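# Find the taut lead and draw 3 cm more past its clamp

## Task

Five leads are present and one of them is taut; it cannot be spotted visually, so find it by handling the leads. Draw additional length of that taut lead out past its clamp so that at least 3 cm more remains out after release. The clamp only opens while the handle with the same letter as that lead's port is held raised, and raising any other handle breaks its seal, so only the matching handle may be lifted. No plug may come loose at any moment, even briefly, or the task fails. The result must hold without the robot; anything kept in place only by the grippers does not count. Finish by releasing everything and moving the arms away.

## Robot and tools

ROBOT. Two arms, left_arm and right_arm, each with 7 joints and a parallel gripper. Joint order, used in every row and in every per-joint list of a result: waist, shoulder, upper arm roll, elbow, forearm roll, wrist pitch, wrist roll. On both arms the upper arm roll, forearm roll and wrist pitch have their sign flipped relative to the URDF, both in commands and in results; the stated ranges use URDF signs, so flip those three (a URDF range of -0.5 to 2.0 becomes -2.0 to 0.5). Stated ranges in rad: waist, upper arm roll, forearm roll and wrist roll -69.115 to 69.115; shoulder -2.250 to 2.250; elbow -2.580 to 2.580; wrist pitch -2.100 to 2.100. Actual ends may sit up to 0.013 rad either side.

FRAME. Gripper poses in results use one shared frame: origin on the tabletop midway between the arms, +z up, +x out over the table, left_arm on the +y side. The arm names do not match image left/right. Positions are metres, orientation is a wxyz quaternion. The reported point lies between the closed finger pads; closed fingertips extend about 19 mm past it, fully open about 6 mm. Fingers point along the gripper's +z and open along its y. Reported hand position can be off, more so at long reach.

ROW FORMAT. Every motion command is a single flat row of 18 numbers in [-1, 1], always covering both arms: left_arm's 7 joint values, its gripper position, its gripper speed, then the same 9 for right_arm. Joint values are offsets, not poses, scaled so 1.0 equals 0.9985 rad for waist, shoulder, upper arm roll and elbow, and 0.8765 rad for forearm roll, wrist pitch and wrist roll. Gripper position is absolute: +1 fully open (85 mm), 0 about 41 mm, pads touch near -0.8, -1 closes until blocked. Gripper speed: about 20 mm/s at -1, 85 at 0, 150 at +1. To leave a gripper unchanged, resend its previous two numbers, since 0 is itself a command.

execute_actions(actions): a list of up to 15 actions; each action is a table of up to 15 rows, one per 1/30 s step, and the last row repeats to fill 15 steps. Joint offsets in every row count from the arm's angles at the start of that action (for the first action, the angles in the latest result), not from the previous row. An empty list just returns state and images. An action that would push any joint more than 0.013 rad beyond its range is rejected for both arms; if the first action fails that check, or any action is malformed, nothing runs. A "joint sent to its limit" line means a joint was stopped at its real end.

move(target, speed, blocking): target is one 18-number row; its joint offsets are measured from the Joint positions in the latest result that shows them. All joints follow paths that finish together, lasting 0.5 to 10 s, so hands trace curves and do not avoid obstacles or each other. speed is the peak rad/s of the joint with farthest to go, 0.01 to 2, default 0.5. Gripper values apply at the start. With blocking=false you get a result after 0.5 s while motion continues; further moves and execute_actions are refused until a result shows it ended, so use wait or stop. The "move:" line reports the ending (done, off_target, moving, held, fault), limits=held or limits=none, and each arm's joint farthest from target. Faster moves and targets set deeper past a contact hit and press harder. Sending offsets from Joint positions to Joint targets keeps an existing press about as strong.

wait(seconds): 0 to 10; arms hold their last command and a running move continues. stop(): brakes a running move; it needs room, and fingers keep moving. zoom_image(camera, region): closer view of [x0, y0, x1, y1] pixels, at most 504 by 504, from cam_high, cam_low, cam_left_wrist or cam_right_wrist (each 672x504). finished_scene(scene): ends the current scene by its number after the last command is held; irreversible, and it reports success. Replying without a tool call also ends things.

RESULTS. Each result gives both grippers' poses, Joint positions (rad), Joint velocities (rad/s), Joint targets (what joints are currently driven toward, which can shift on its own), position_measured_pct (about 50 minus 50 times the gripper position; 0 is fully open; stopping under about 90 short of the request means something is held; about 90 means pads met on nothing or something very thin), and images. "joint command not followed" means a clearance check altered some joint targets.

MOTION LIMITS. Joint speed and acceleration are capped, so big offsets can span several actions and may end short. Each step, targets stay within 0.304 rad of the measured angle (first four joints) or 0.266 rad (last three), and are scaled back if they would put the hand more than 70 mm from where it is.

GRIPPING. Grip with position -1 held. For a gentle grip, open, then close to just under the object's width. Release by commanding wider than the object. Fingers may re-close on their own if the object slips. Closing pushes fingertips about 13 mm further out, so keep clearance from surfaces. Full-close force is set by the arm, roughly 190 to 235 N per pad.

AVOID. Lifting any handle other than the matching one, pulling any plug free, knocking anything off the table, arms colliding or pressing each other, and hard or fast contacts. Contact torque reaching a joint's load limit (49.1 N m for the first four joints, 30.9 for the last three, held weight included) halts that arm for 10 s. Sustained loads heat motors: a MOTOR HOT line appears from 60 °C, and at 75 °C the arm brakes weakly and sags (OVER-TEMPERATURE FAULT). A loose object may get nudged occasionally.

Each tool is called after "Emit:" in YAML: its name, and indented under it one key for each argument.

## Session

Emit:
execute_actions:
  actions: []

Scene clock: 0.00 s.
left_arm: end_effector_position=(+0.4942, +0.3282, +0.3431) position_measured_pct=0.0 end_effector_quat_wxyz=(+0.088, +0.740, -0.649, -0.151) | right_arm: end_effector_position=(+0.5036, -0.3985, +0.2006) position_measured_pct=0.0 end_effector_quat_wxyz=(+0.002, +0.051, +0.999, +0.001)
Joint names: [waist, shoulder, upper arm roll, elbow, forearm roll, wrist pitch, wrist roll]
Joint positions: left_arm=[ 0.107  0.795  0.352  0.613 -0.098 -2.08   3.013] | right_arm=[-0.054  0.432  0.003  1.654 -0.    -1.051  1.516]
Joint velocities: left_arm=[-0.     0.     0.001 -0.001  0.001 -0.    -0.   ] | right_arm=[ 0.  0.  0. -0.  0.  0. -0.]
Motor temperatures (°C, as the motors report them): left_arm=[31 28 26 29 28 38 41] | right_arm=[28 30 25 26 35 37 31]
Joint targets: left_arm=[0.107 0.795 0.352 0.613 -0.098 -2.080 3.013] | right_arm=[-0.054 0.432 0.003 1.654 -0.000 -1.051 1.516]

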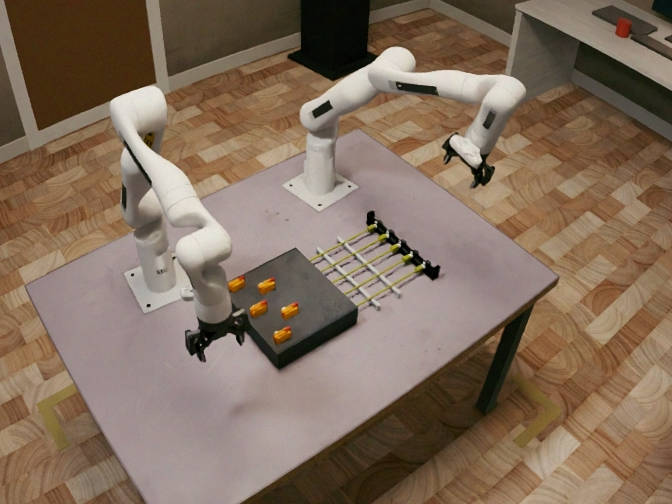

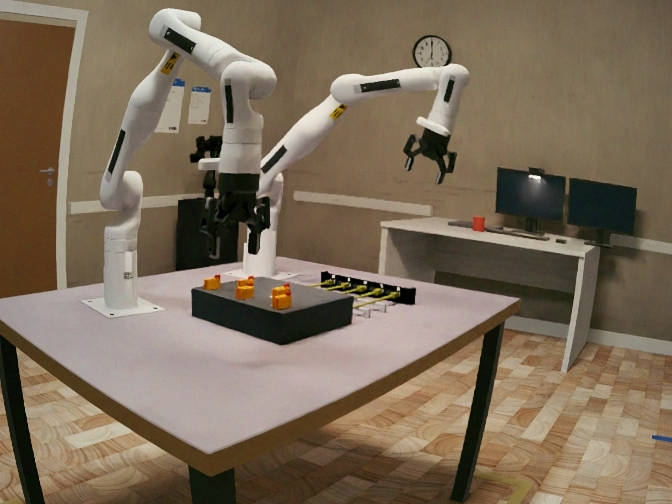

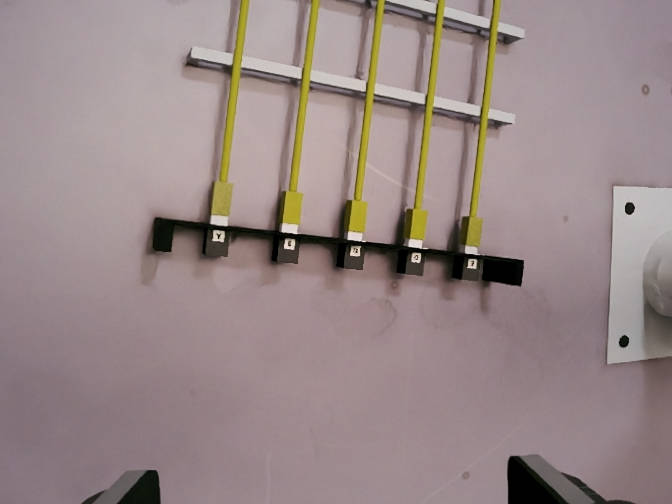

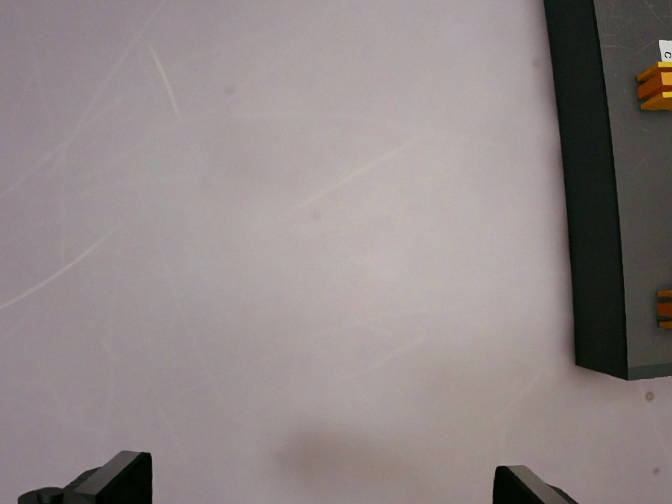

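Emit:
move:
  target: [0.19,-0.15,-0.176,0.64,0.054,0.8,0.316,-0.3,0,-0.335,-0.098,0,0.06,0,-0.047,0.573,0.1,0]
  speed: 0.8

Emit:
move:
  target: [0.18,-0.08,-0.176,0.643,0.054,0.797,0.296,-0.3,0,-0.335,-0.098,0,0.06,0,-0.047,0.573,0.1,0]
  speed: 0.8

Scene clock: 6.47 s.
left_arm: end_effector_position=(+0.4997, +0.2114, +0.2133) position_measured_pct=65.1 end_effector_quat_wxyz=(+0.018, +0.747, -0.661, -0.066) | right_arm: end_effector_position=(+0.4618, -0.2580, +0.2265) position_measured_pct=45.2 end_effector_quat_wxyz=(+0.000, -0.359, +0.933, +0.000)
Joint names: [waist, shoulder, upper arm roll, elbow, forearm roll, wrist pitch, wrist roll]
Joint positions: left_arm=[ 0.296  0.645  0.176  1.252 -0.051 -1.379  3.29 ] | right_arm=[-0.388  0.335  0.003  1.714 -0.    -1.093  2.019]
Joint velocities: left_arm=[ 0.001 -0.003  0.001 -0.001  0.001  0.    -0.   ] | right_arm=[-0.002 -0.001 -0.     0.    -0.    -0.     0.002]
Motor temperatures (°C, as the motors report them): left_arm=[31 28 26 29 28 38 41] | right_arm=[28 30 25 26 35 37 31]
Joint targets: left_arm=[0.296 0.645 0.176 1.252 -0.051 -1.379 3.290] | right_arm=[-0.388 0.334 0.003 1.714 -0.000 -1.093 2.019]
move: done; limits=none; left_arm: farthest joint: the waist, 0.001 radians from its target (0.190 radians at the start); right_arm: farthest joint: the waist, 0.000 radians from its target (0.335 radians at the start)

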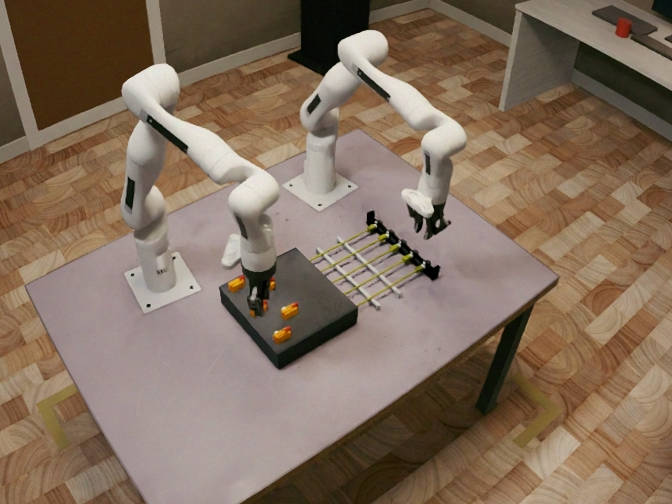

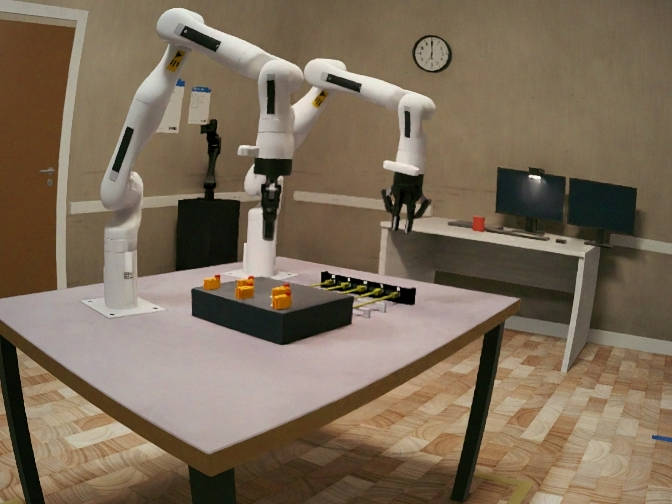

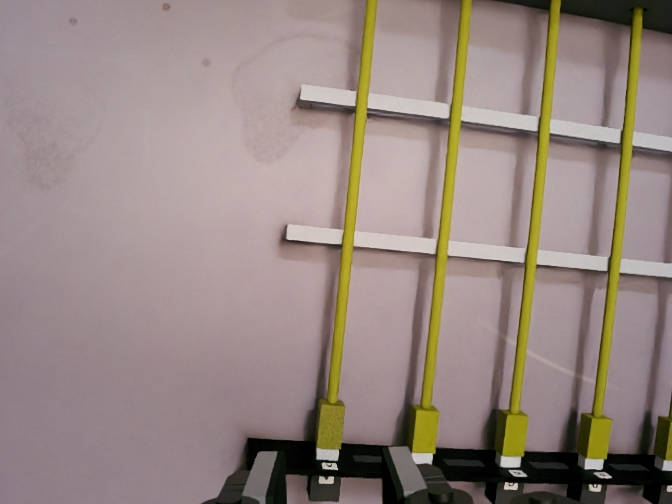

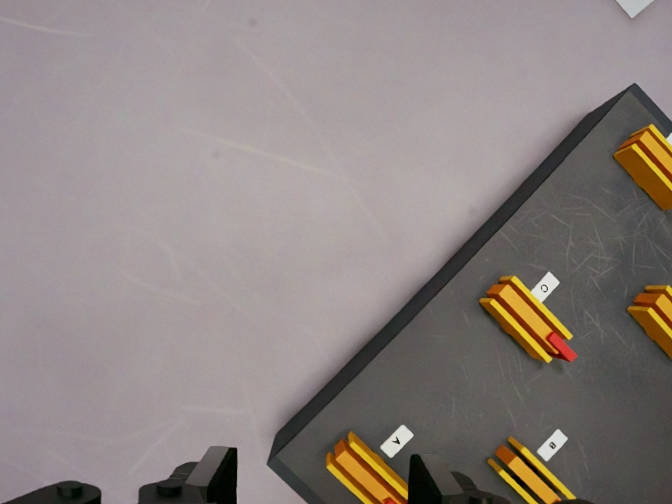

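Scene clock: 7.87 s.
left_arm: end_effector_position=(+0.3805, +0.0918, +0.0848) position_measured_pct=65.1 end_effector_quat_wxyz=(+0.001, +0.723, -0.691, +0.001) | right_arm: end_effector_position=(+0.3797, -0.1500, +0.2487) position_measured_pct=45.2 end_effector_quat_wxyz=(+0.001, +0.707, -0.707, -0.001)
Joint names: [waist, shoulder, upper arm roll, elbow, forearm roll, wrist pitch, wrist roll]
Joint positions: left_arm=[ 0.476  0.565  0.     1.894 -0.004 -0.68   3.55 ] | right_arm=[-0.722  0.237  0.003  1.774 -0.    -1.134  2.521]
Joint velocities: left_arm=[ 0.002 -0.002  0.     0.    -0.002  0.    -0.001] | right_arm=[-0.003 -0.001 -0.     0.001 -0.    -0.     0.   ]
Motor temperatures (°C, as the motors report them): left_arm=[31 28 26 29 28 38 41] | right_arm=[28 30 25 26 35 37 31]
Joint targets: left_arm=[0.476 0.565 0.000 1.894 -0.004 -0.680 3.550] | right_arm=[-0.723 0.237 0.003 1.774 -0.000 -1.134 2.521]
move: done; limits=none; left_arm: farthest joint: the waist, 0.000 radians from its target (0.180 radians at the start); right_arm: farthest joint: the waist, 0.000 radians from its target (0.334 radians at the start)

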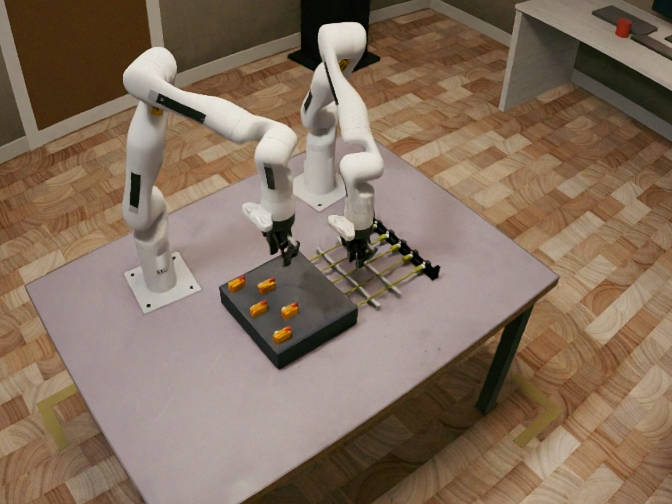

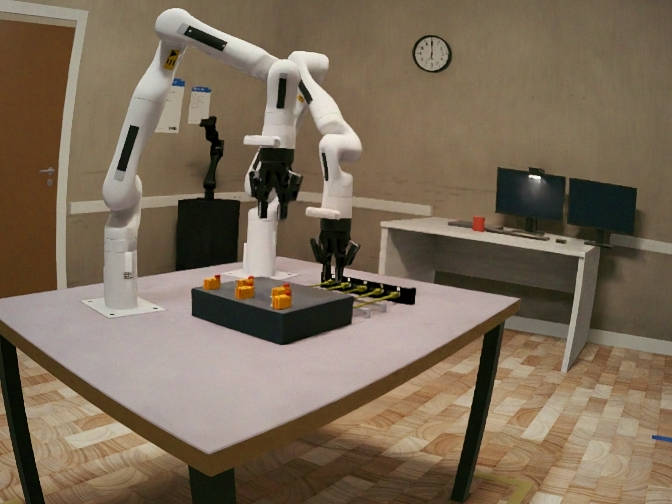

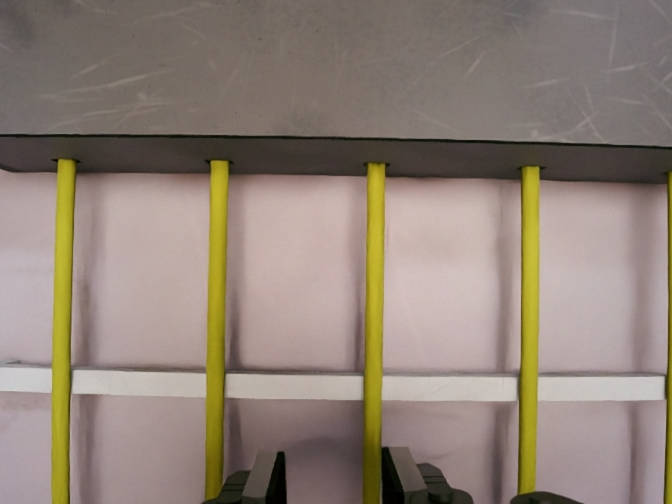

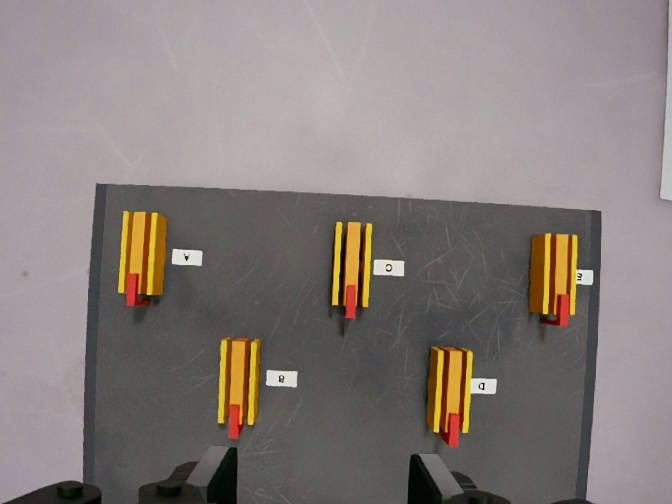

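Emit:
execute_actions:
  actions:
    - [[-0.007,-0.008,0,0.056,0,0.052,-0.032,-0.3,0,0,0,0,0,0,0,0,0.1,0]]
    - [[0,0.093,0,0.029,0,0.139,0,-0.3,0,0,0,0,0,0,0,0,0.1,0]]
    - [[0,0,0,0,0,0,0,-0.74,0,0,0,0,0,0,0,0,0.1,0]]
    - [[-0.016,-0.0033,0,0.009,0,0.0065,-0.018,-0.74,0,0,0,0,0,0,0,0,0.1,0]]

Scene clock: 20.80 s.
left_arm: end_effector_position=(+0.3678, +0.1046, +0.0351) position_measured_pct=85.3 end_effector_quat_wxyz=(-0.001, -0.715, +0.700, -0.002) | right_arm: end_effector_position=(+0.3797, -0.1500, +0.2487) position_measured_pct=45.2 end_effector_quat_wxyz=(+0.001, +0.707, -0.707, -0.001)
Joint names: [waist, shoulder, upper arm roll, elbow, forearm roll, wrist pitch, wrist roll]
Joint positions: left_arm=[ 0.455  0.646 -0.002  1.987 -0.005 -0.506  3.506] | right_arm=[-0.722  0.237  0.003  1.774 -0.    -1.134  2.521]
Joint velocities: left_arm=[-0.    -0.002 -0.    -0.001 -0.    -0.    -0.001] | right_arm=[ 0.     0.    -0.     0.    -0.     0.    -0.001]
Motor temperatures (°C, as the motors report them): left_arm=[31 28 26 29 28 38 41] | right_arm=[28 29 25 26 35 37 31]
Joint targets: left_arm=[0.453 0.646 0.000 1.988 -0.004 -0.507 3.506] | right_arm=[-0.722 0.237 0.003 1.774 -0.000 -1.134 2.521]

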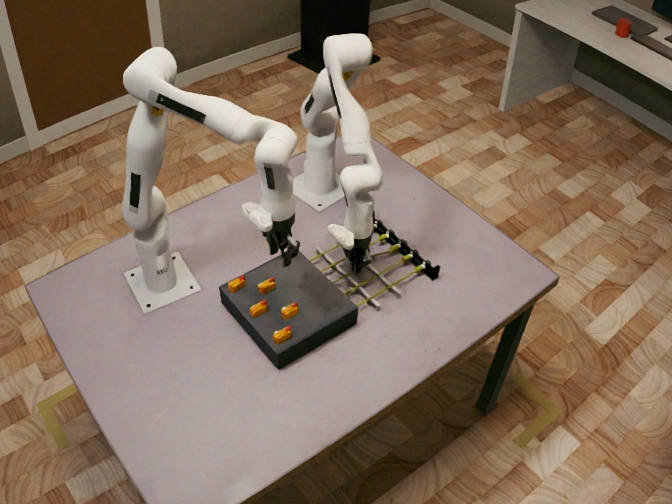

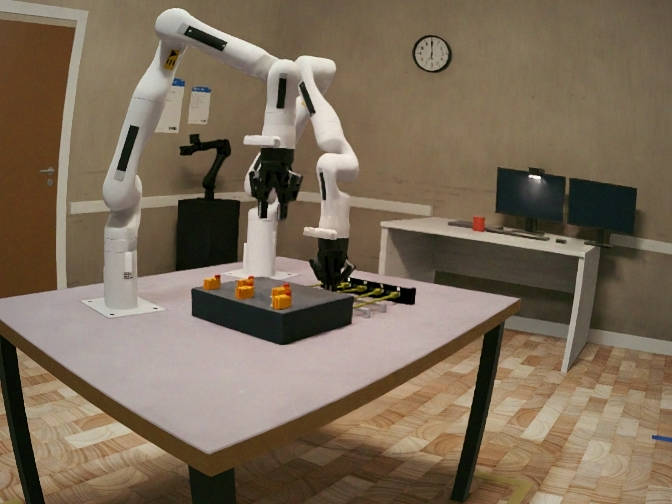

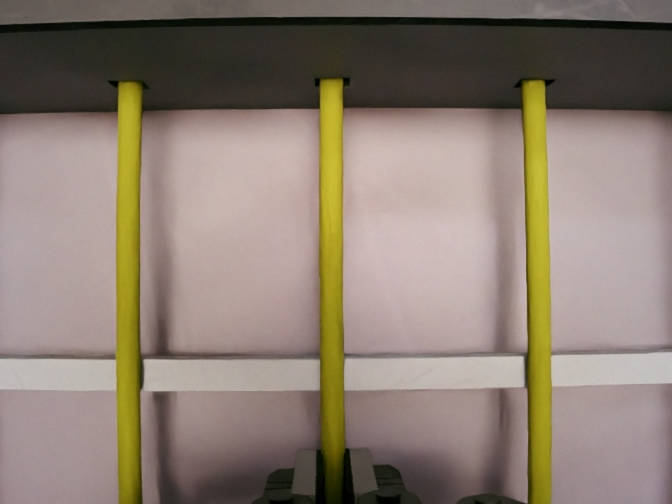

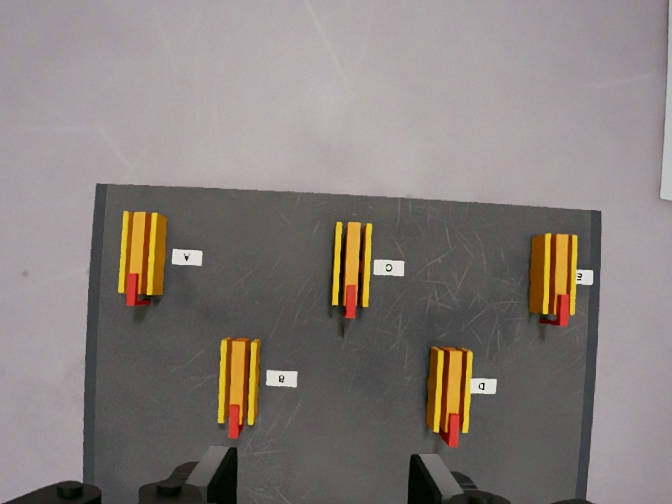

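Emit:
execute_actions:
  actions:
    - [[0,0,0,0,0,0,0,-0.35,0,0,0,0,0,0,0,0,0.1,0]]
    - [[0,-0.093,0,-0.029,0,-0.139,0,-0.35,0,0,0,0,0,0,0,0,0.1,0]]
    - [[-0.029,0.079,0.002,-0.1745,0.001,-0.111,-0.031,-0.35,0,0,0,0,0,0,0,0,0.1,0]]

Scene clock: 29.80 s.
left_arm: end_effector_position=(+0.4204, +0.1004, +0.0784) position_measured_pct=67.5 end_effector_quat_wxyz=(+0.001, +0.715, -0.699, +0.001) | right_arm: end_effector_position=(+0.3797, -0.1500, +0.2487) position_measured_pct=45.2 end_effector_quat_wxyz=(+0.001, +0.707, -0.707, -0.001)
Joint names: [waist, shoulder, upper arm roll, elbow, forearm roll, wrist pitch, wrist roll]
Joint positions: left_arm=[ 0.426  0.631 -0.     1.784 -0.004 -0.725  3.479] | right_arm=[-0.722  0.237  0.003  1.774 -0.    -1.134  2.521]
Joint velocities: left_arm=[-0.004  0.017 -0.002 -0.003 -0.    -0.004 -0.001] | right_arm=[-0.     0.    -0.    -0.001 -0.     0.     0.001]
Motor temperatures (°C, as the motors report them): left_arm=[31 28 26 29 28 38 41] | right_arm=[28 29 25 26 35 37 31]
Joint targets: left_arm=[0.426 0.633 -0.000 1.784 -0.004 -0.725 3.479] | right_arm=[-0.722 0.237 0.003 1.774 -0.000 -1.134 2.521]

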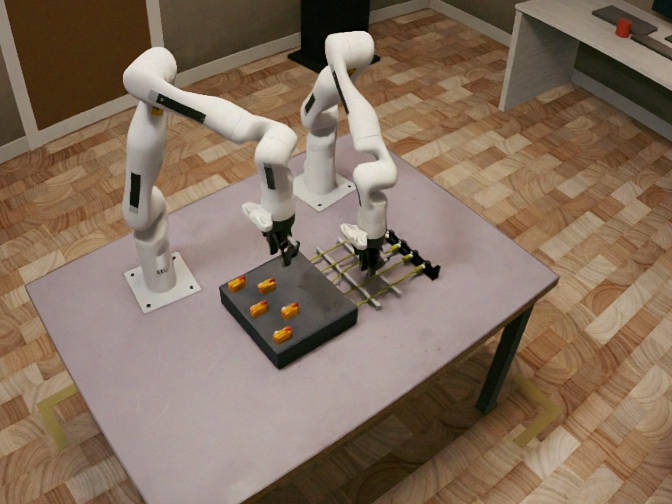

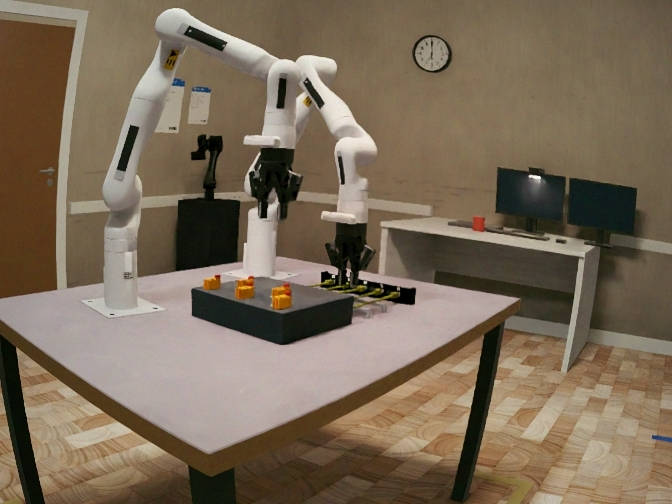

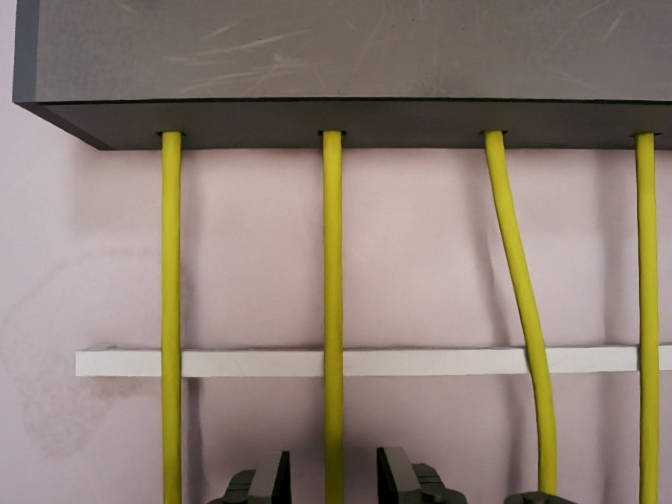

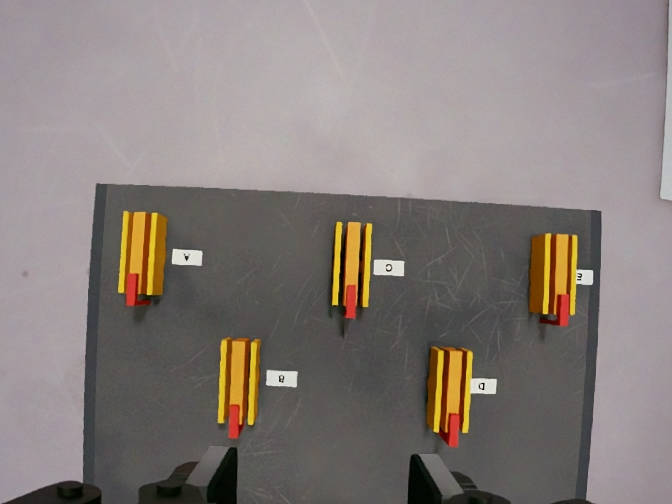

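Emit:
execute_actions:
  actions:
    - [[0,0.084,0,0.0275,0,0.125,0,-0.35,0,0,0,0,0,0,0,0,0.1,0]]
    - [[0,0,0,0,0,0,0,-0.74,0,0,0,0,0,0,0,0,0.1,0]]
    - [[-0.0145,-0.0032,0,0.0082,0,0.0057,-0.0165,-0.74,0,0,0,0,0,0,0,0,0.1,0]]

Scene clock: 36.63 s.
left_arm: end_effector_position=(+0.4204, +0.1020, +0.0357) position_measured_pct=85.3 end_effector_quat_wxyz=(-0.002, -0.713, +0.701, -0.004) | right_arm: end_effector_position=(+0.3797, -0.1500, +0.2487) position_measured_pct=45.2 end_effector_quat_wxyz=(+0.001, +0.707, -0.707, -0.001)
Joint names: [waist, shoulder, upper arm roll, elbow, forearm roll, wrist pitch, wrist roll]
Joint positions: left_arm=[ 0.417  0.71  -0.005  1.818 -0.007 -0.609  3.465] | right_arm=[-0.722  0.237  0.003  1.774 -0.    -1.134  2.521]
Joint velocities: left_arm=[-0.    -0.001 -0.     0.     0.002  0.     0.001] | right_arm=[-0.    -0.     0.     0.001  0.    -0.     0.001]
Motor temperatures (°C, as the motors report them): left_arm=[31 28 26 29 28 38 41] | right_arm=[28 29 25 26 35 37 31]
Joint targets: left_arm=[0.412 0.711 -0.000 1.820 -0.004 -0.611 3.465] | right_arm=[-0.722 0.237 0.003 1.774 -0.000 -1.134 2.521]

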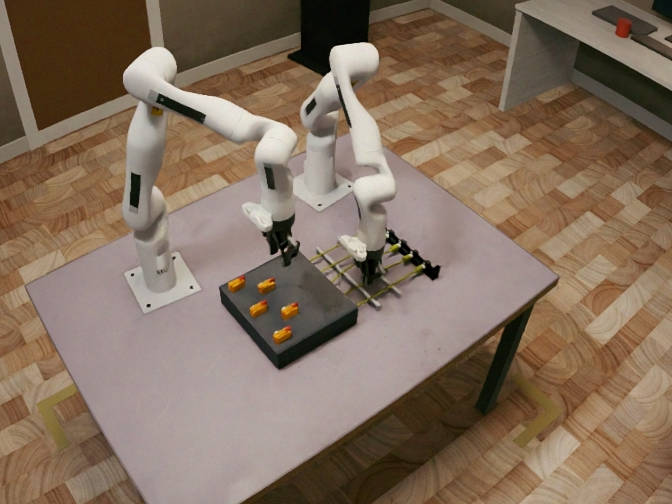

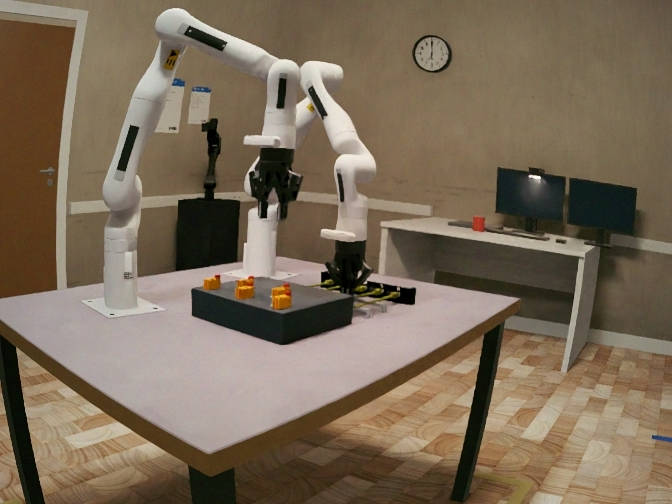

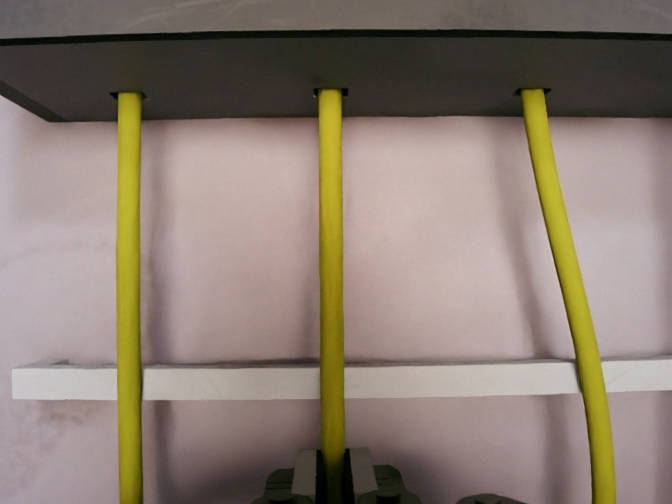

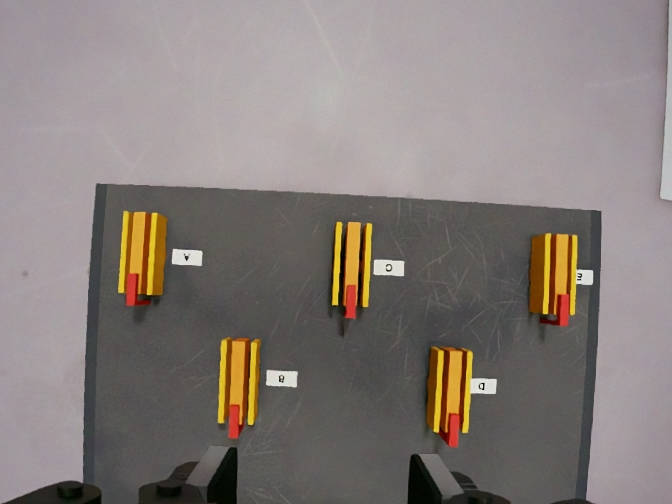

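Emit:
move:
  target: [0,0,0,0,0,0,0,-0.8,0,0.062,0.248,-0.002,0.0706,0,0.367,0.019,0.1,0]

Scene clock: 43.40 s.
left_arm: end_effector_position=(+0.4203, +0.1008, +0.0358) position_measured_pct=86.5 end_effector_quat_wxyz=(-0.003, -0.713, +0.701, -0.005) | right_arm: end_effector_position=(+0.4278, -0.1488, +0.1299) position_measured_pct=45.2 end_effector_quat_wxyz=(-0.001, +0.690, -0.724, -0.000)
Joint names: [waist, shoulder, upper arm roll, elbow, forearm roll, wrist pitch, wrist roll]
Joint positions: left_arm=[ 0.418  0.71  -0.006  1.817 -0.008 -0.609  3.465] | right_arm=[-0.661  0.484  0.001  1.844 -0.    -0.812  2.538]
Joint velocities: left_arm=[ 0. -0. -0. -0.  0.  0.  0.] | right_arm=[ 0.001  0.002  0.    -0.002 -0.     0.    -0.   ]
Motor temperatures (°C, as the motors report them): left_arm=[31 28 26 29 28 38 41] | right_arm=[28 29 25 26 35 37 31]
Joint targets: left_arm=[0.417 0.710 -0.005 1.818 -0.007 -0.609 3.465] | right_arm=[-0.661 0.484 0.001 1.844 -0.000 -0.812 2.538]
move: done; limits=none; left_arm: farthest joint: the waist, 0.001 radians from its target (0.001 radians at the start); right_arm: farthest joint: the waist, 0.000 radians from its target (0.062 radians at the start)

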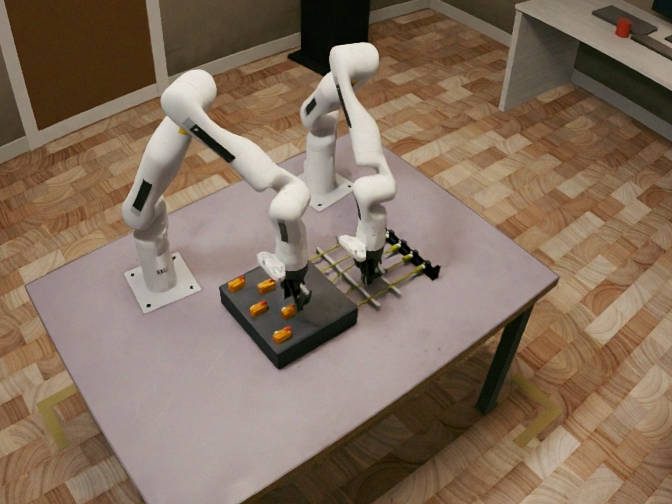

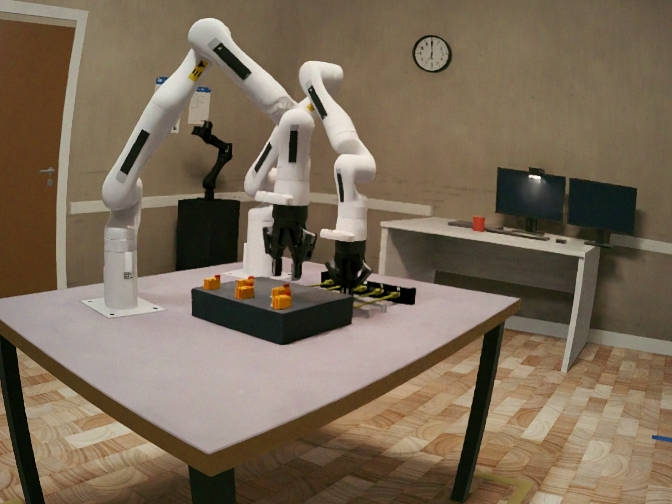

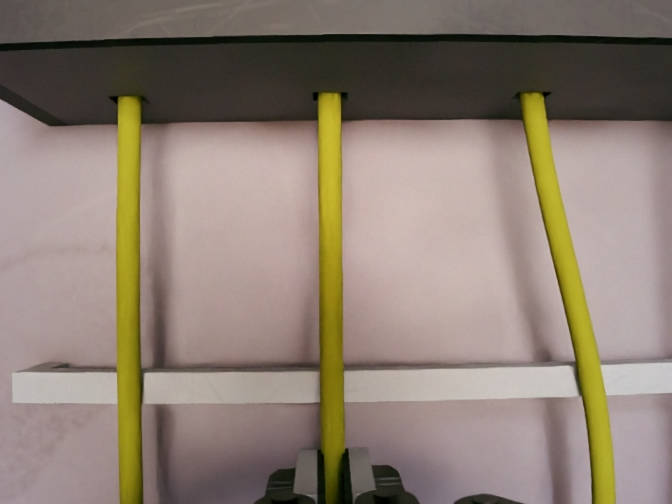

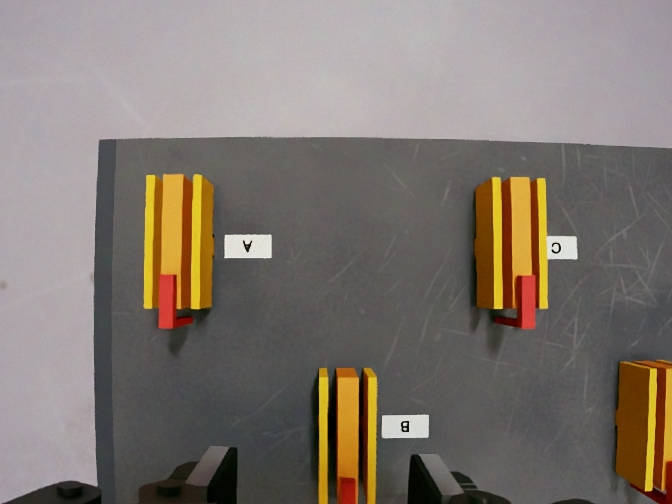

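Emit:
execute_actions:
  actions:
    - [[0,0,0,0,0,0,0,-0.8,0,0,0.02,0,0.045,0,0.074,0,0.1,0]]
    - [[0,0,0,0,0,0,0,-0.8,0,0,0.049,0,0.028,0,0.088,0,0.1,0]]

Scene clock: 48.23 s.
left_arm: end_effector_position=(+0.4203, +0.1007, +0.0358) position_measured_pct=86.5 end_effector_quat_wxyz=(-0.003, -0.713, +0.701, -0.005) | right_arm: end_effector_position=(+0.4215, -0.1528, +0.0856) position_measured_pct=45.2 end_effector_quat_wxyz=(-0.001, +0.690, -0.724, -0.000)
Joint names: [waist, shoulder, upper arm roll, elbow, forearm roll, wrist pitch, wrist roll]
Joint positions: left_arm=[ 0.418  0.71  -0.006  1.817 -0.008 -0.608  3.465] | right_arm=[-0.661  0.553  0.001  1.917 -0.    -0.67   2.538]
Joint velocities: left_arm=[ 0.     0.001 -0.    -0.002  0.001 -0.    -0.   ] | right_arm=[ 0.     0.003 -0.    -0.    -0.     0.    -0.001]
Motor temperatures (°C, as the motors report them): left_arm=[31 28 26 29 28 38 41] | right_arm=[28 29 25 26 35 37 31]
Joint targets: left_arm=[0.418 0.710 -0.006 1.817 -0.008 -0.608 3.465] | right_arm=[-0.661 0.553 0.001 1.917 -0.000 -0.670 2.538]

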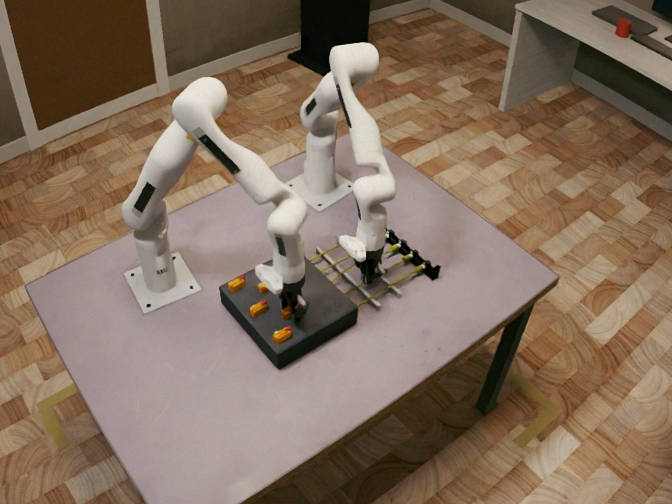

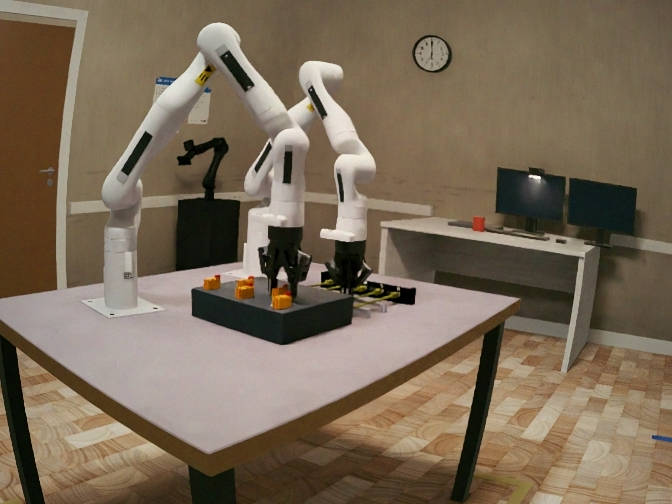

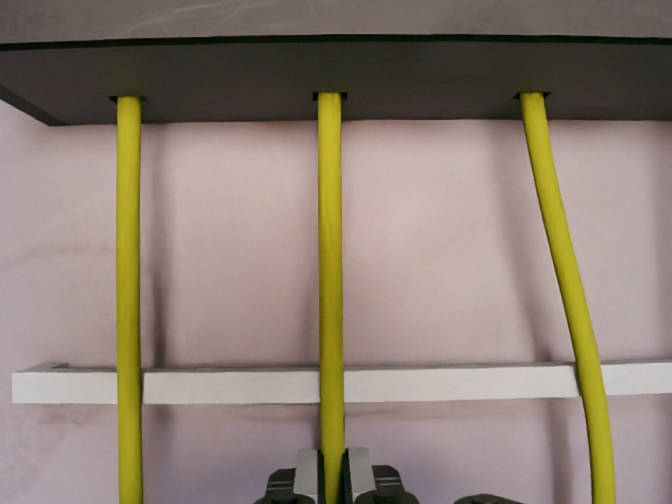

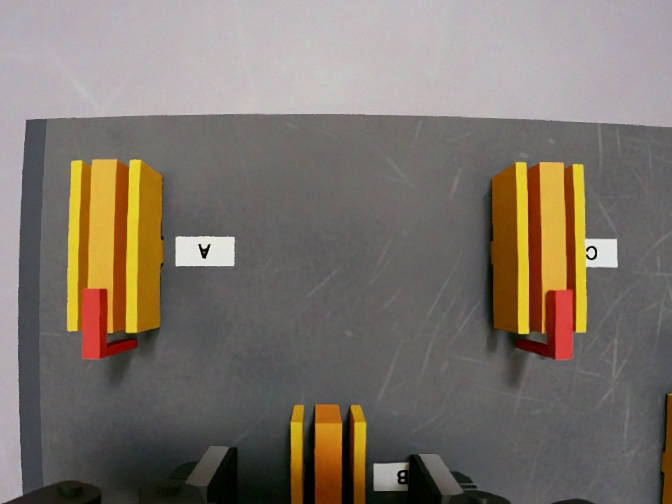

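Emit:
execute_actions:
  actions:
    - [[0,0,0,0,0,0,0,-0.8,0,0,-0.003,0,-0.002,0,-0.005,0,-0.85,0]]
    - [[-0.004,0,0.004,0,0.003,0,0,-0.8,0,0,-0.028,0,-0.012,0,-0.04,0,-0.85,0]]
    - [[-0.004,0,0.004,0,0.003,0,0,-0.8,0,0,-0.04,0,-0.012,0,-0.045,0,-0.85,0]]

Scene clock: 61.17 s.
left_arm: end_effector_position=(+0.4231, +0.1018, +0.0366) position_measured_pct=86.5 end_effector_quat_wxyz=(-0.001, -0.713, +0.701, -0.007) | right_arm: end_effector_position=(+0.4201, -0.1525, +0.0979) position_measured_pct=81.7 end_effector_quat_wxyz=(+0.006, +0.696, -0.718, -0.000)
Joint names: [waist, shoulder, upper arm roll, elbow, forearm roll, wrist pitch, wrist roll]
Joint positions: left_arm=[ 0.416  0.709 -0.005  1.815 -0.007 -0.606  3.465] | right_arm=[-0.663  0.533  0.004  1.896 -0.006 -0.723  2.545]
Joint velocities: left_arm=[-0.    -0.    -0.001 -0.     0.    -0.    -0.   ] | right_arm=[-0.    -0.     0.    -0.     0.     0.     0.001]
Motor temperatures (°C, as the motors report them): left_arm=[31 28 26 29 28 38 41] | right_arm=[28 29 25 26 35 37 31]
Joint targets: left_arm=[0.413 0.709 -0.002 1.816 -0.005 -0.607 3.465] | right_arm=[-0.663 0.491 0.003 1.894 -0.004 -0.746 2.543]

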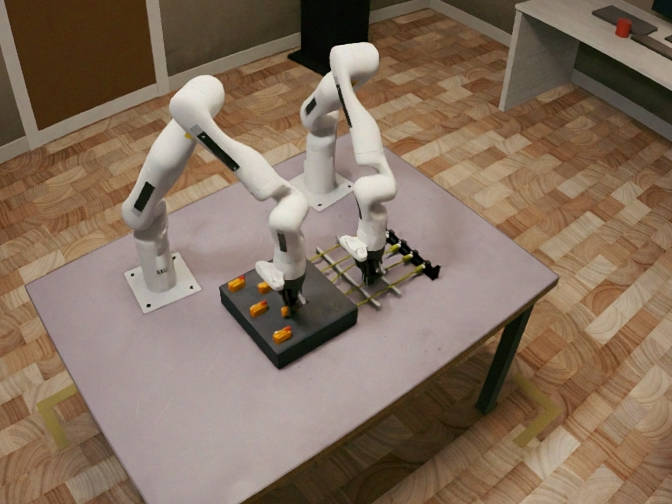

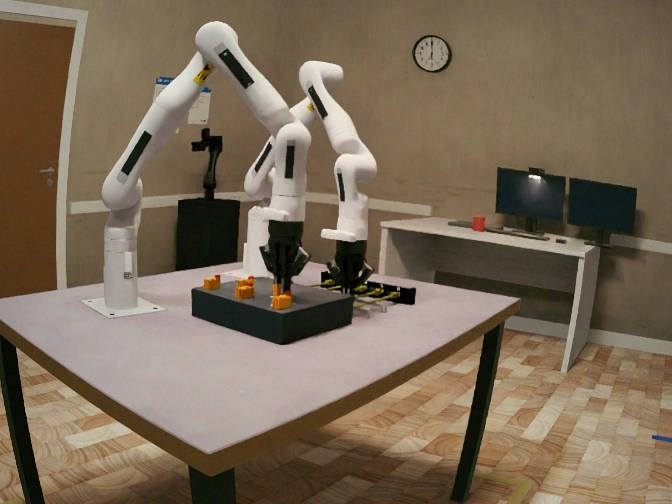

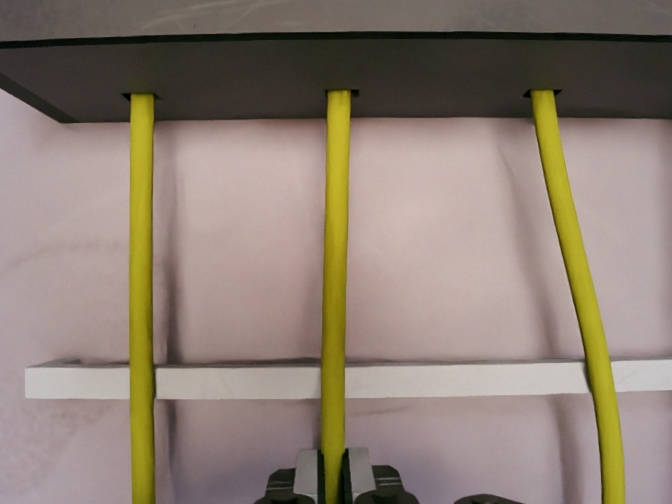

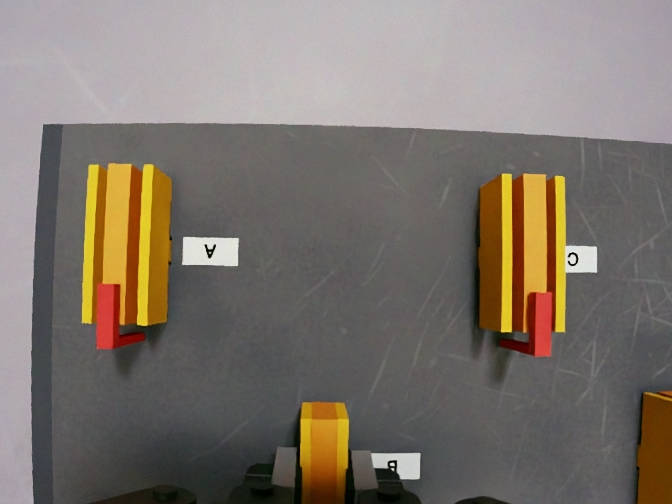

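Emit:
execute_actions:
  actions:
    - [[-0.003,0,0.003,0,0.002,0,0,-0.8,0,0,-0.012,0,0,0,-0.006,0,-1,0]]
    - [[-0.012,-0.003,0.005,0.007,0.003,0.002,-0.008,-0.8,0,0,-0.025,0,-0.005,0,-0.015,0,-1,0]]

Emit:
zoom_image:
  camera: "cam_low"
  region: [230,240,330,320]

Scene clock: 68.07 s.
left_arm: end_effector_position=(+0.4244, +0.1067, +0.0375) position_measured_pct=86.5 end_effector_quat_wxyz=(+0.001, -0.714, +0.700, -0.008) | right_arm: end_effector_position=(+0.4203, -0.1523, +0.0973) position_measured_pct=81.7 end_effector_quat_wxyz=(+0.006, +0.698, -0.716, +0.001)
Joint names: [waist, shoulder, upper arm roll, elbow, forearm roll, wrist pitch, wrist roll]
Joint positions: left_arm=[ 0.406  0.705 -0.003  1.82  -0.006 -0.602  3.458] | right_arm=[-0.664  0.535  0.005  1.896 -0.009 -0.722  2.547]
Joint velocities: left_arm=[-0.    -0.    -0.    -0.002  0.     0.    -0.   ] | right_arm=[ 0.    -0.     0.    -0.002  0.     0.     0.   ]
Motor temperatures (°C, as the motors report them): left_arm=[31 29 26 29 28 38 41] | right_arm=[28 30 25 26 35 37 31]
Joint targets: left_arm=[0.403 0.706 0.000 1.821 -0.004 -0.603 3.458] | right_arm=[-0.663 0.510 0.004 1.892 -0.008 -0.734 2.546]

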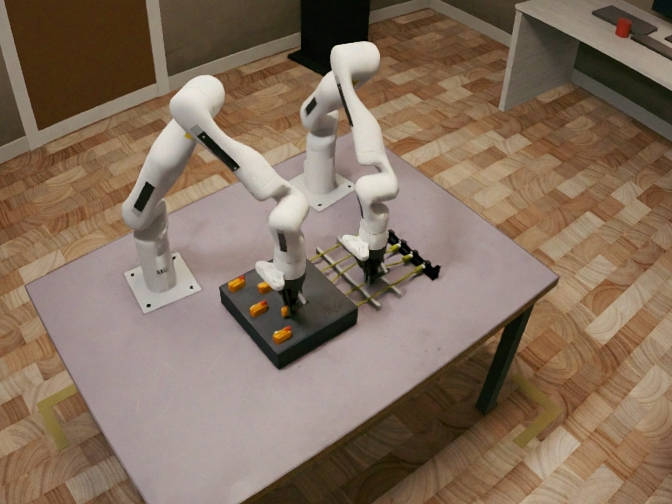

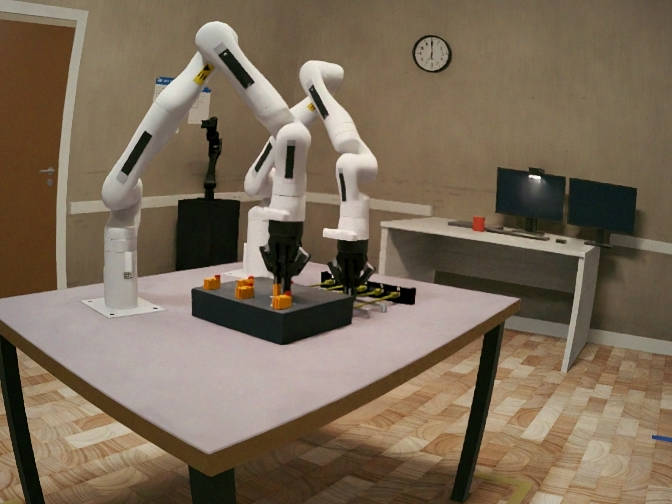

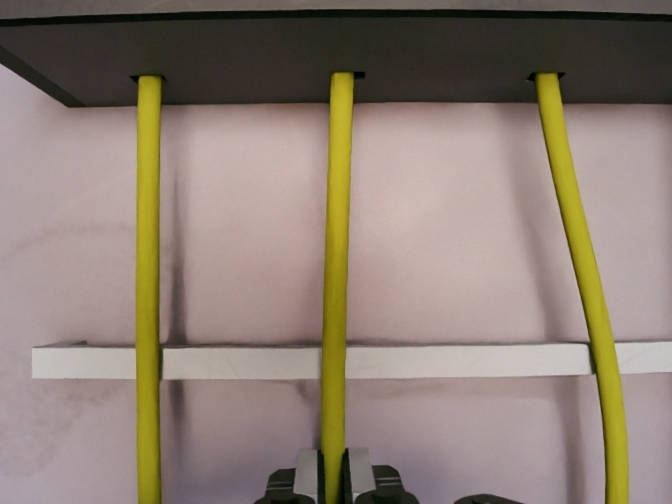

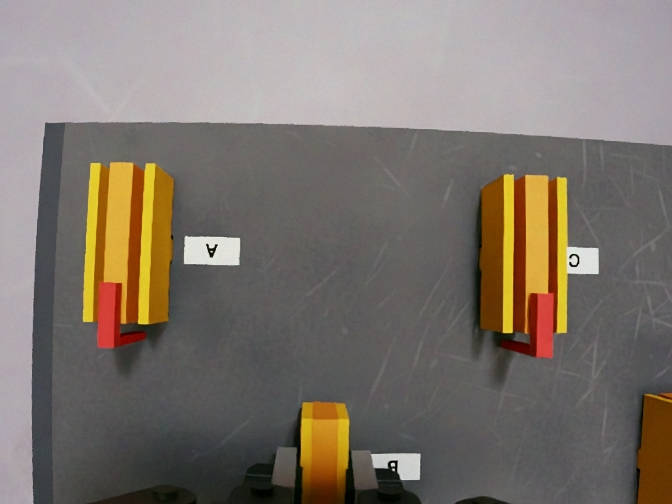

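Region (230, 240, 330, 320) of cam_low's 672x504 image, scaled by 5.040, with more detail than that image has; it fills the top 403 rows of this view, and the rest is white.

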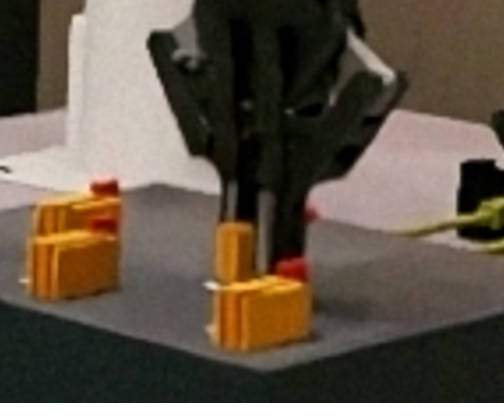

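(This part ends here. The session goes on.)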